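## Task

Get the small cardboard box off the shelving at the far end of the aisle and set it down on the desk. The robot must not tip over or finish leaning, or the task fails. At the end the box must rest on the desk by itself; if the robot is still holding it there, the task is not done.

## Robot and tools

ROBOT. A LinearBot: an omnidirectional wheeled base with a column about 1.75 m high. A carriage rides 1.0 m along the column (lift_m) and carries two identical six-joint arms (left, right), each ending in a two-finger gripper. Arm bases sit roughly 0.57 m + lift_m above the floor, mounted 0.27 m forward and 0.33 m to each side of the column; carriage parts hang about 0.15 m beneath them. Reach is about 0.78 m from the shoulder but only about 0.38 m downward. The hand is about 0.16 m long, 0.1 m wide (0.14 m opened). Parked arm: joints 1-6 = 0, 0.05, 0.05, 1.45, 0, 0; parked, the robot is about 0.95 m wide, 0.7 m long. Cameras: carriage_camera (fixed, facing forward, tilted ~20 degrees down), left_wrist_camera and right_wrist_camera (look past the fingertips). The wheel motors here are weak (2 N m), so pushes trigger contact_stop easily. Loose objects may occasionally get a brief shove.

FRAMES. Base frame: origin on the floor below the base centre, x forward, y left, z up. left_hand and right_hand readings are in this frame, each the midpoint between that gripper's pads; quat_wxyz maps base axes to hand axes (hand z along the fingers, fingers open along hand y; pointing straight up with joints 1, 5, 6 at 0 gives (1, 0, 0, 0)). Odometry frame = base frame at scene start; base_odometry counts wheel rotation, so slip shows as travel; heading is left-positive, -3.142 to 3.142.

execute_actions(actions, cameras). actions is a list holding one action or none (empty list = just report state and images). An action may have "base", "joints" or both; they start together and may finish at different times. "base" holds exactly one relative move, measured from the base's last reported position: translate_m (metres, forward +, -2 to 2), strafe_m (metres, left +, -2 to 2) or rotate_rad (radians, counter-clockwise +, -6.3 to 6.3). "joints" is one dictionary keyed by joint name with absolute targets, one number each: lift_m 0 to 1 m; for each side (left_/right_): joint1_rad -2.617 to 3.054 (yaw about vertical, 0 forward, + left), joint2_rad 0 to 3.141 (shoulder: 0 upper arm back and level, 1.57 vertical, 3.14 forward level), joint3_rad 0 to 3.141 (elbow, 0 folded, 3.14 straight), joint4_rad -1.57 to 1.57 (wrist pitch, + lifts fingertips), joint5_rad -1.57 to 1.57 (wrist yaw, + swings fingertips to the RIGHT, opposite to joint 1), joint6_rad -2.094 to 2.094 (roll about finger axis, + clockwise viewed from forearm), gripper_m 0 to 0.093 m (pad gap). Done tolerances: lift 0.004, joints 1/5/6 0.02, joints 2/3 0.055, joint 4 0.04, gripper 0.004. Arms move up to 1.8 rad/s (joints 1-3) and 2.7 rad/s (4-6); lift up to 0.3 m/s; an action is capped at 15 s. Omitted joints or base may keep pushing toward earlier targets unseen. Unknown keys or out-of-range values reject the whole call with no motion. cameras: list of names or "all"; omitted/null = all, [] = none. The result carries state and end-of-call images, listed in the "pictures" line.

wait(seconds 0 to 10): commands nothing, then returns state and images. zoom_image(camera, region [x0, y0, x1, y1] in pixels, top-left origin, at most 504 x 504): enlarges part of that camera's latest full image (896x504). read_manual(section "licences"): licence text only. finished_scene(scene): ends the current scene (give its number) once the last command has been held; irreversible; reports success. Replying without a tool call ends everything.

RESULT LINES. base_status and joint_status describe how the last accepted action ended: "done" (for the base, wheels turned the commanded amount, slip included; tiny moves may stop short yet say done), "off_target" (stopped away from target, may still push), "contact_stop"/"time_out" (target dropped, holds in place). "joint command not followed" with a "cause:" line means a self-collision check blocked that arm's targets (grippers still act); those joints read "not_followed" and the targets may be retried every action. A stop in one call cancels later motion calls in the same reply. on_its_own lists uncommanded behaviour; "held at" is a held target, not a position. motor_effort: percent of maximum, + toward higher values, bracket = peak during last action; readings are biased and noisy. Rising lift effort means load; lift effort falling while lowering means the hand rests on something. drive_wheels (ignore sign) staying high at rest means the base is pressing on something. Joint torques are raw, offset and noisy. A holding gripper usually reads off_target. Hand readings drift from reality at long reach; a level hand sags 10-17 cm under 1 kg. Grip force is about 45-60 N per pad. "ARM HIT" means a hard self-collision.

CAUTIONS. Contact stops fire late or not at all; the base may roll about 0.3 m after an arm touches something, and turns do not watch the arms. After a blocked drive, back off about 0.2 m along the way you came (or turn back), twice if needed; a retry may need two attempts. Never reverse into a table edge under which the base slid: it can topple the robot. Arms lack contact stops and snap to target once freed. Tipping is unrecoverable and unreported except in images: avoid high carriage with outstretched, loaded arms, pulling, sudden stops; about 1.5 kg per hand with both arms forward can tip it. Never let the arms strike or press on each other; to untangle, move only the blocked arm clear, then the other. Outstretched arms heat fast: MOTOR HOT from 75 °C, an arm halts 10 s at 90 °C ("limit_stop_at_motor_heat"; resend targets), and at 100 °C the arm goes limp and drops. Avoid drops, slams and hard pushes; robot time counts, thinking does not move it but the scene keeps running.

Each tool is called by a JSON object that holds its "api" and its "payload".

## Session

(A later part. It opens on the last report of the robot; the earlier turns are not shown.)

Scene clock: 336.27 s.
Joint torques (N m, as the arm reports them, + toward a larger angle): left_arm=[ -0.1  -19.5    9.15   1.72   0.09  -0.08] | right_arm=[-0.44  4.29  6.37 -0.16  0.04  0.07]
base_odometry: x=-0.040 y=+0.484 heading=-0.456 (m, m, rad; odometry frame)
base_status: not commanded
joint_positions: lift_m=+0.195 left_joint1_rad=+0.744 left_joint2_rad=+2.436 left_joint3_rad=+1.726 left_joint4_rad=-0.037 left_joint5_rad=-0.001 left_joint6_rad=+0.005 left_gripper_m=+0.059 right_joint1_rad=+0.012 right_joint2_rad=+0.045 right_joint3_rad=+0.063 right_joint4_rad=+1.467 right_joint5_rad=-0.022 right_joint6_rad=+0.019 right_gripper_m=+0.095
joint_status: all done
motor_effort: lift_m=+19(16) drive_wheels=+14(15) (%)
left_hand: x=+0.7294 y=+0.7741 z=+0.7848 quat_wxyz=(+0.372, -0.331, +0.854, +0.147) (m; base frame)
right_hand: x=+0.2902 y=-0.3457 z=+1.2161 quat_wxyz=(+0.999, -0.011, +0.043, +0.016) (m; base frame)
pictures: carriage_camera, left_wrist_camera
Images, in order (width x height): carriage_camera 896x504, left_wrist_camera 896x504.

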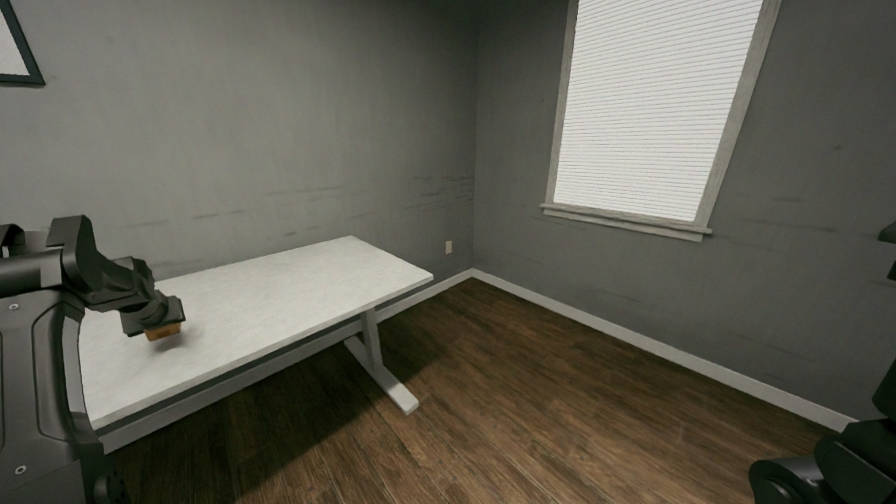

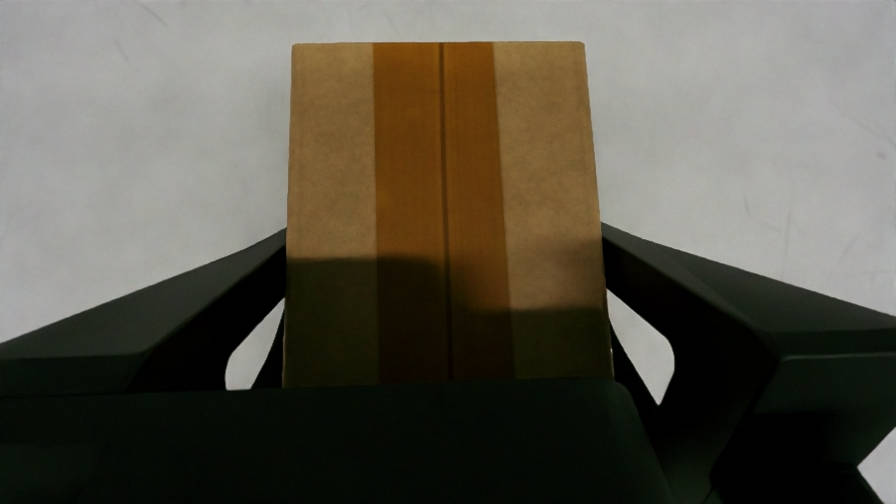

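{"api": "execute_actions", "payload": {"actions": [{"joints": {"lift_m": 0.158, "left_joint4_rad": -0.015}}], "cameras": ["carriage_camera", "left_wrist_camera"]}}

{"api": "zoom_image", "payload": {"camera": "carriage_camera", "region": [90, 260, 230, 380]}}

Scene clock: 345.67 s.
Joint torques (N m, as the arm reports them, + toward a larger angle): left_arm=[ -0.09 -19.44   9.16   1.74   0.07  -0.07] | right_arm=[-0.42  4.28  6.22 -0.15  0.04  0.07]
base_odometry: x=-0.040 y=+0.484 heading=-0.456 (m, m, rad; odometry frame)
base_status: not commanded
joint_positions: lift_m=+0.158 left_joint1_rad=+0.744 left_joint2_rad=+2.436 left_joint3_rad=+1.726 left_joint4_rad=-0.027 left_joint5_rad=-0.001 left_joint6_rad=+0.005 left_gripper_m=+0.059 right_joint1_rad=+0.012 right_joint2_rad=+0.045 right_joint3_rad=+0.063 right_joint4_rad=+1.467 right_joint5_rad=-0.022 right_joint6_rad=+0.019 right_gripper_m=+0.095
joint_status: all done
motor_effort: lift_m=+18(17) drive_wheels=+15(15) (%)
left_hand: x=+0.7307 y=+0.7752 z=+0.7495 quat_wxyz=(+0.376, -0.330, +0.853, +0.148) (m; base frame)
right_hand: x=+0.2901 y=-0.3457 z=+1.1791 quat_wxyz=(+0.999, -0.011, +0.043, +0.016) (m; base frame)
pictures: carriage_camera, left_wrist_camera
Images, in order (width x height): carriage_camera 896x504, left_wrist_camera 896x504.

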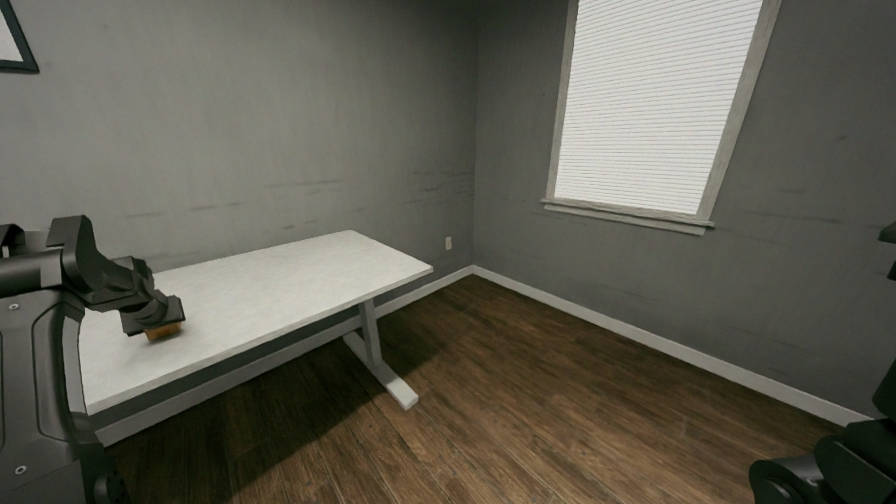

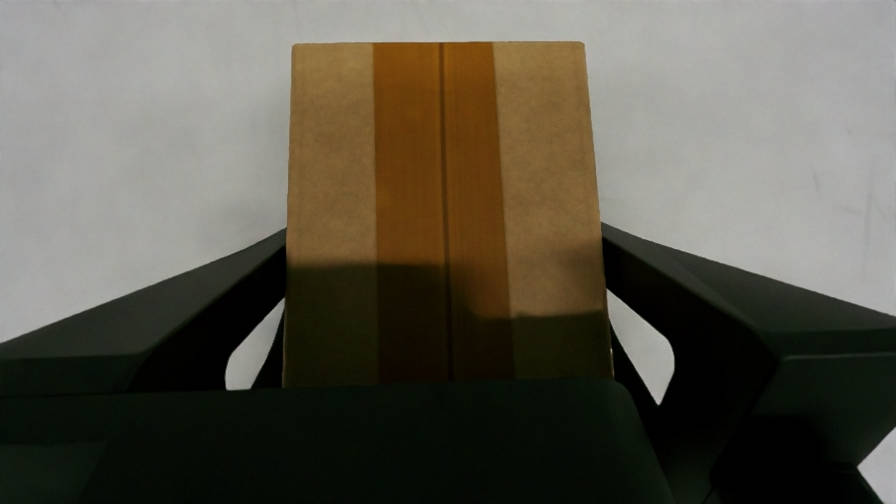

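Region (90, 260, 230, 380) of carriage_camera's 896x504 image, scaled by 3.600, with more detail than that image has; it fills the top 432 rows of this view, and the rest is white.

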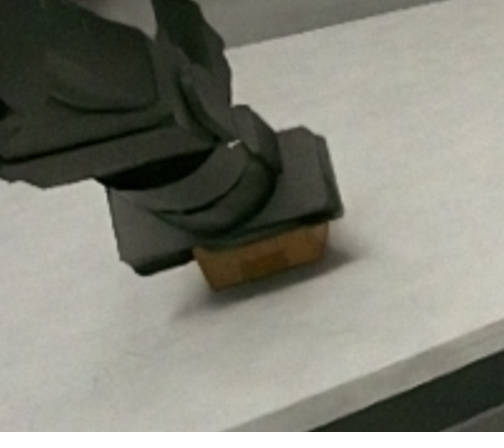

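{"api": "execute_actions", "payload": {"actions": [{"joints": {"lift_m": 0.147}}], "cameras": ["left_wrist_camera"]}}

Scene clock: 352.03 s.
Joint torques (N m, as the arm reports them, + toward a larger angle): left_arm=[ -0.1  -18.96   9.15   1.63   0.06  -0.06] | right_arm=[-0.41  4.27  6.27 -0.18  0.04  0.07]
base_odometry: x=-0.040 y=+0.484 heading=-0.456 (m, m, rad; odometry frame)
base_status: not commanded
joint_positions: lift_m=+0.147 left_joint1_rad=+0.744 left_joint2_rad=+2.431 left_joint3_rad=+1.726 left_joint4_rad=-0.014 left_joint5_rad=+0.000 left_joint6_rad=+0.002 left_gripper_m=+0.059 right_joint1_rad=+0.012 right_joint2_rad=+0.045 right_joint3_rad=+0.063 right_joint4_rad=+1.468 right_joint5_rad=-0.022 right_joint6_rad=+0.019 right_gripper_m=+0.095
joint_status: all done
motor_effort: lift_m=+13(17) drive_wheels=+15(14) (%)
left_hand: x=+0.7329 y=+0.7771 z=+0.7444 quat_wxyz=(+0.385, -0.330, +0.849, +0.151) (m; base frame)
right_hand: x=+0.2900 y=-0.3457 z=+1.1682 quat_wxyz=(+0.999, -0.011, +0.043, +0.016) (m; base frame)
pictures: left_wrist_camera
Images, in order (width x height): left_wrist_camera 896x504.

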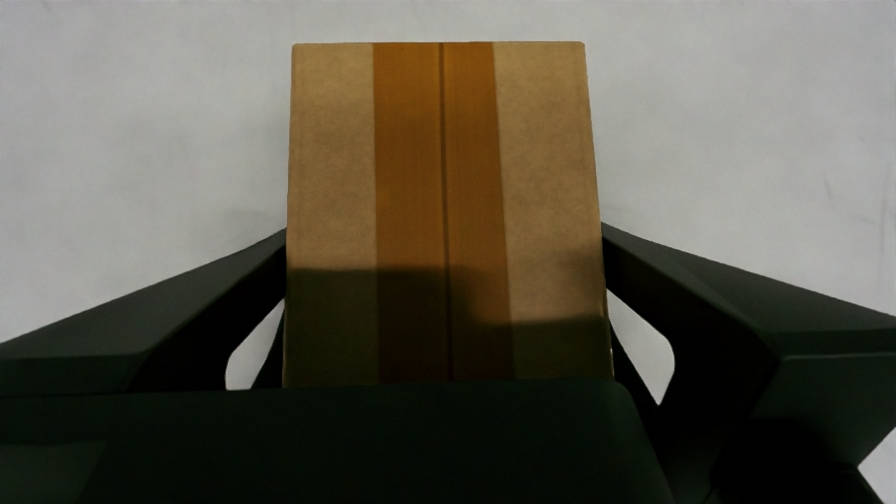

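Contact reached (hand dropped only 5 mm of 11 mm). Release and lift away.

{"api": "execute_actions", "payload": {"actions": [{"joints": {"left_gripper_m": 0.093}}], "cameras": ["left_wrist_camera"]}}

{"api": "execute_actions", "payload": {"actions": [{"joints": {"lift_m": 0.23}}], "cameras": ["carriage_camera", "left_wrist_camera"]}}

Scene clock: 358.50 s.
Joint torques (N m, as the arm reports them, + toward a larger angle): left_arm=[ -0.1  -18.97   9.09   1.63   0.07  -0.05] | right_arm=[-0.41  4.27  6.3  -0.18  0.03  0.07]
base_odometry: x=-0.040 y=+0.484 heading=-0.456 (m, m, rad; odometry frame)
base_status: not commanded
joint_positions: lift_m=+0.147 left_joint1_rad=+0.744 left_joint2_rad=+2.431 left_joint3_rad=+1.726 left_joint4_rad=-0.014 left_joint5_rad=+0.000 left_joint6_rad=+0.002 left_gripper_m=+0.093 right_joint1_rad=+0.012 right_joint2_rad=+0.045 right_joint3_rad=+0.063 right_joint4_rad=+1.468 right_joint5_rad=-0.022 right_joint6_rad=+0.019 right_gripper_m=+0.095
joint_status: all done
motor_effort: lift_m=+17(17) drive_wheels=+15(15) (%)
left_hand: x=+0.7329 y=+0.7771 z=+0.7444 quat_wxyz=(+0.385, -0.330, +0.849, +0.151) (m; base frame)
right_hand: x=+0.2900 y=-0.3457 z=+1.1682 quat_wxyz=(+0.999, -0.011, +0.043, +0.016) (m; base frame)
pictures: left_wrist_camera
Images, in order (width x height): left_wrist_camera 896x504.

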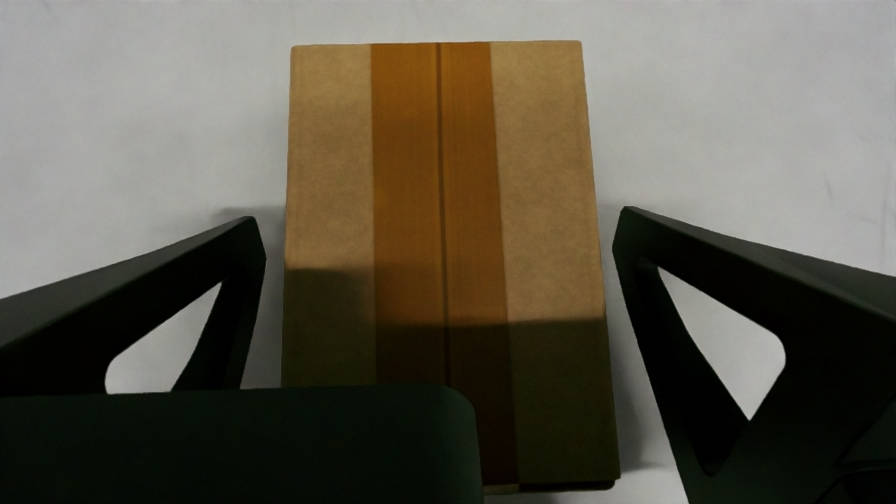

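Scene clock: 359.37 s.
Joint torques (N m, as the arm reports them, + toward a larger angle): left_arm=[ -0.08 -17.67   9.13   1.59   0.06  -0.05] | right_arm=[-0.4   4.26  6.33 -0.18  0.03  0.07]
base_odometry: x=-0.040 y=+0.484 heading=-0.456 (m, m, rad; odometry frame)
base_status: not commanded
joint_positions: lift_m=+0.230 left_joint1_rad=+0.744 left_joint2_rad=+2.418 left_joint3_rad=+1.726 left_joint4_rad=-0.007 left_joint5_rad=+0.000 left_joint6_rad=+0.002 left_gripper_m=+0.093 right_joint1_rad=+0.012 right_joint2_rad=+0.045 right_joint3_rad=+0.063 right_joint4_rad=+1.468 right_joint5_rad=-0.022 right_joint6_rad=+0.019 right_gripper_m=+0.095
joint_status: all done
motor_effort: lift_m=+17(22) drive_wheels=+15(15) (%)
left_hand: x=+0.7347 y=+0.7787 z=+0.8362 quat_wxyz=(+0.393, -0.329, +0.845, +0.154) (m; base frame)
right_hand: x=+0.2900 y=-0.3457 z=+1.2509 quat_wxyz=(+0.999, -0.011, +0.043, +0.016) (m; base frame)
pictures: carriage_camera, left_wrist_camera
Images, in order (width x height): carriage_camera 896x504, left_wrist_camera 896x504.

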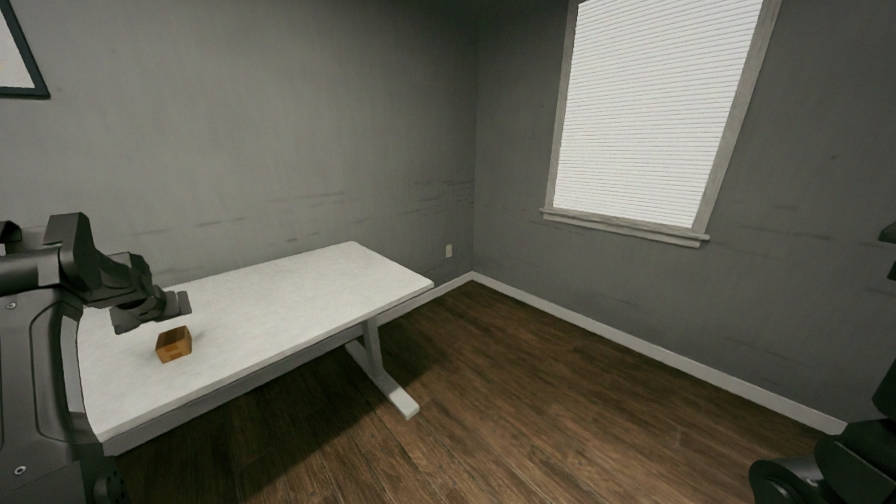

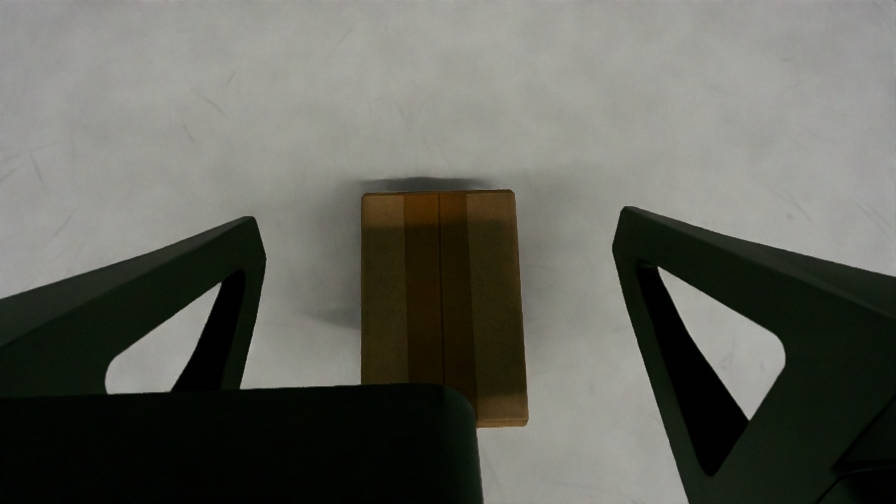

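The box rests on the desk and the hand is clear.

{"api": "finished_scene", "payload": {"scene": 2}}

The scene is finished: the task was done.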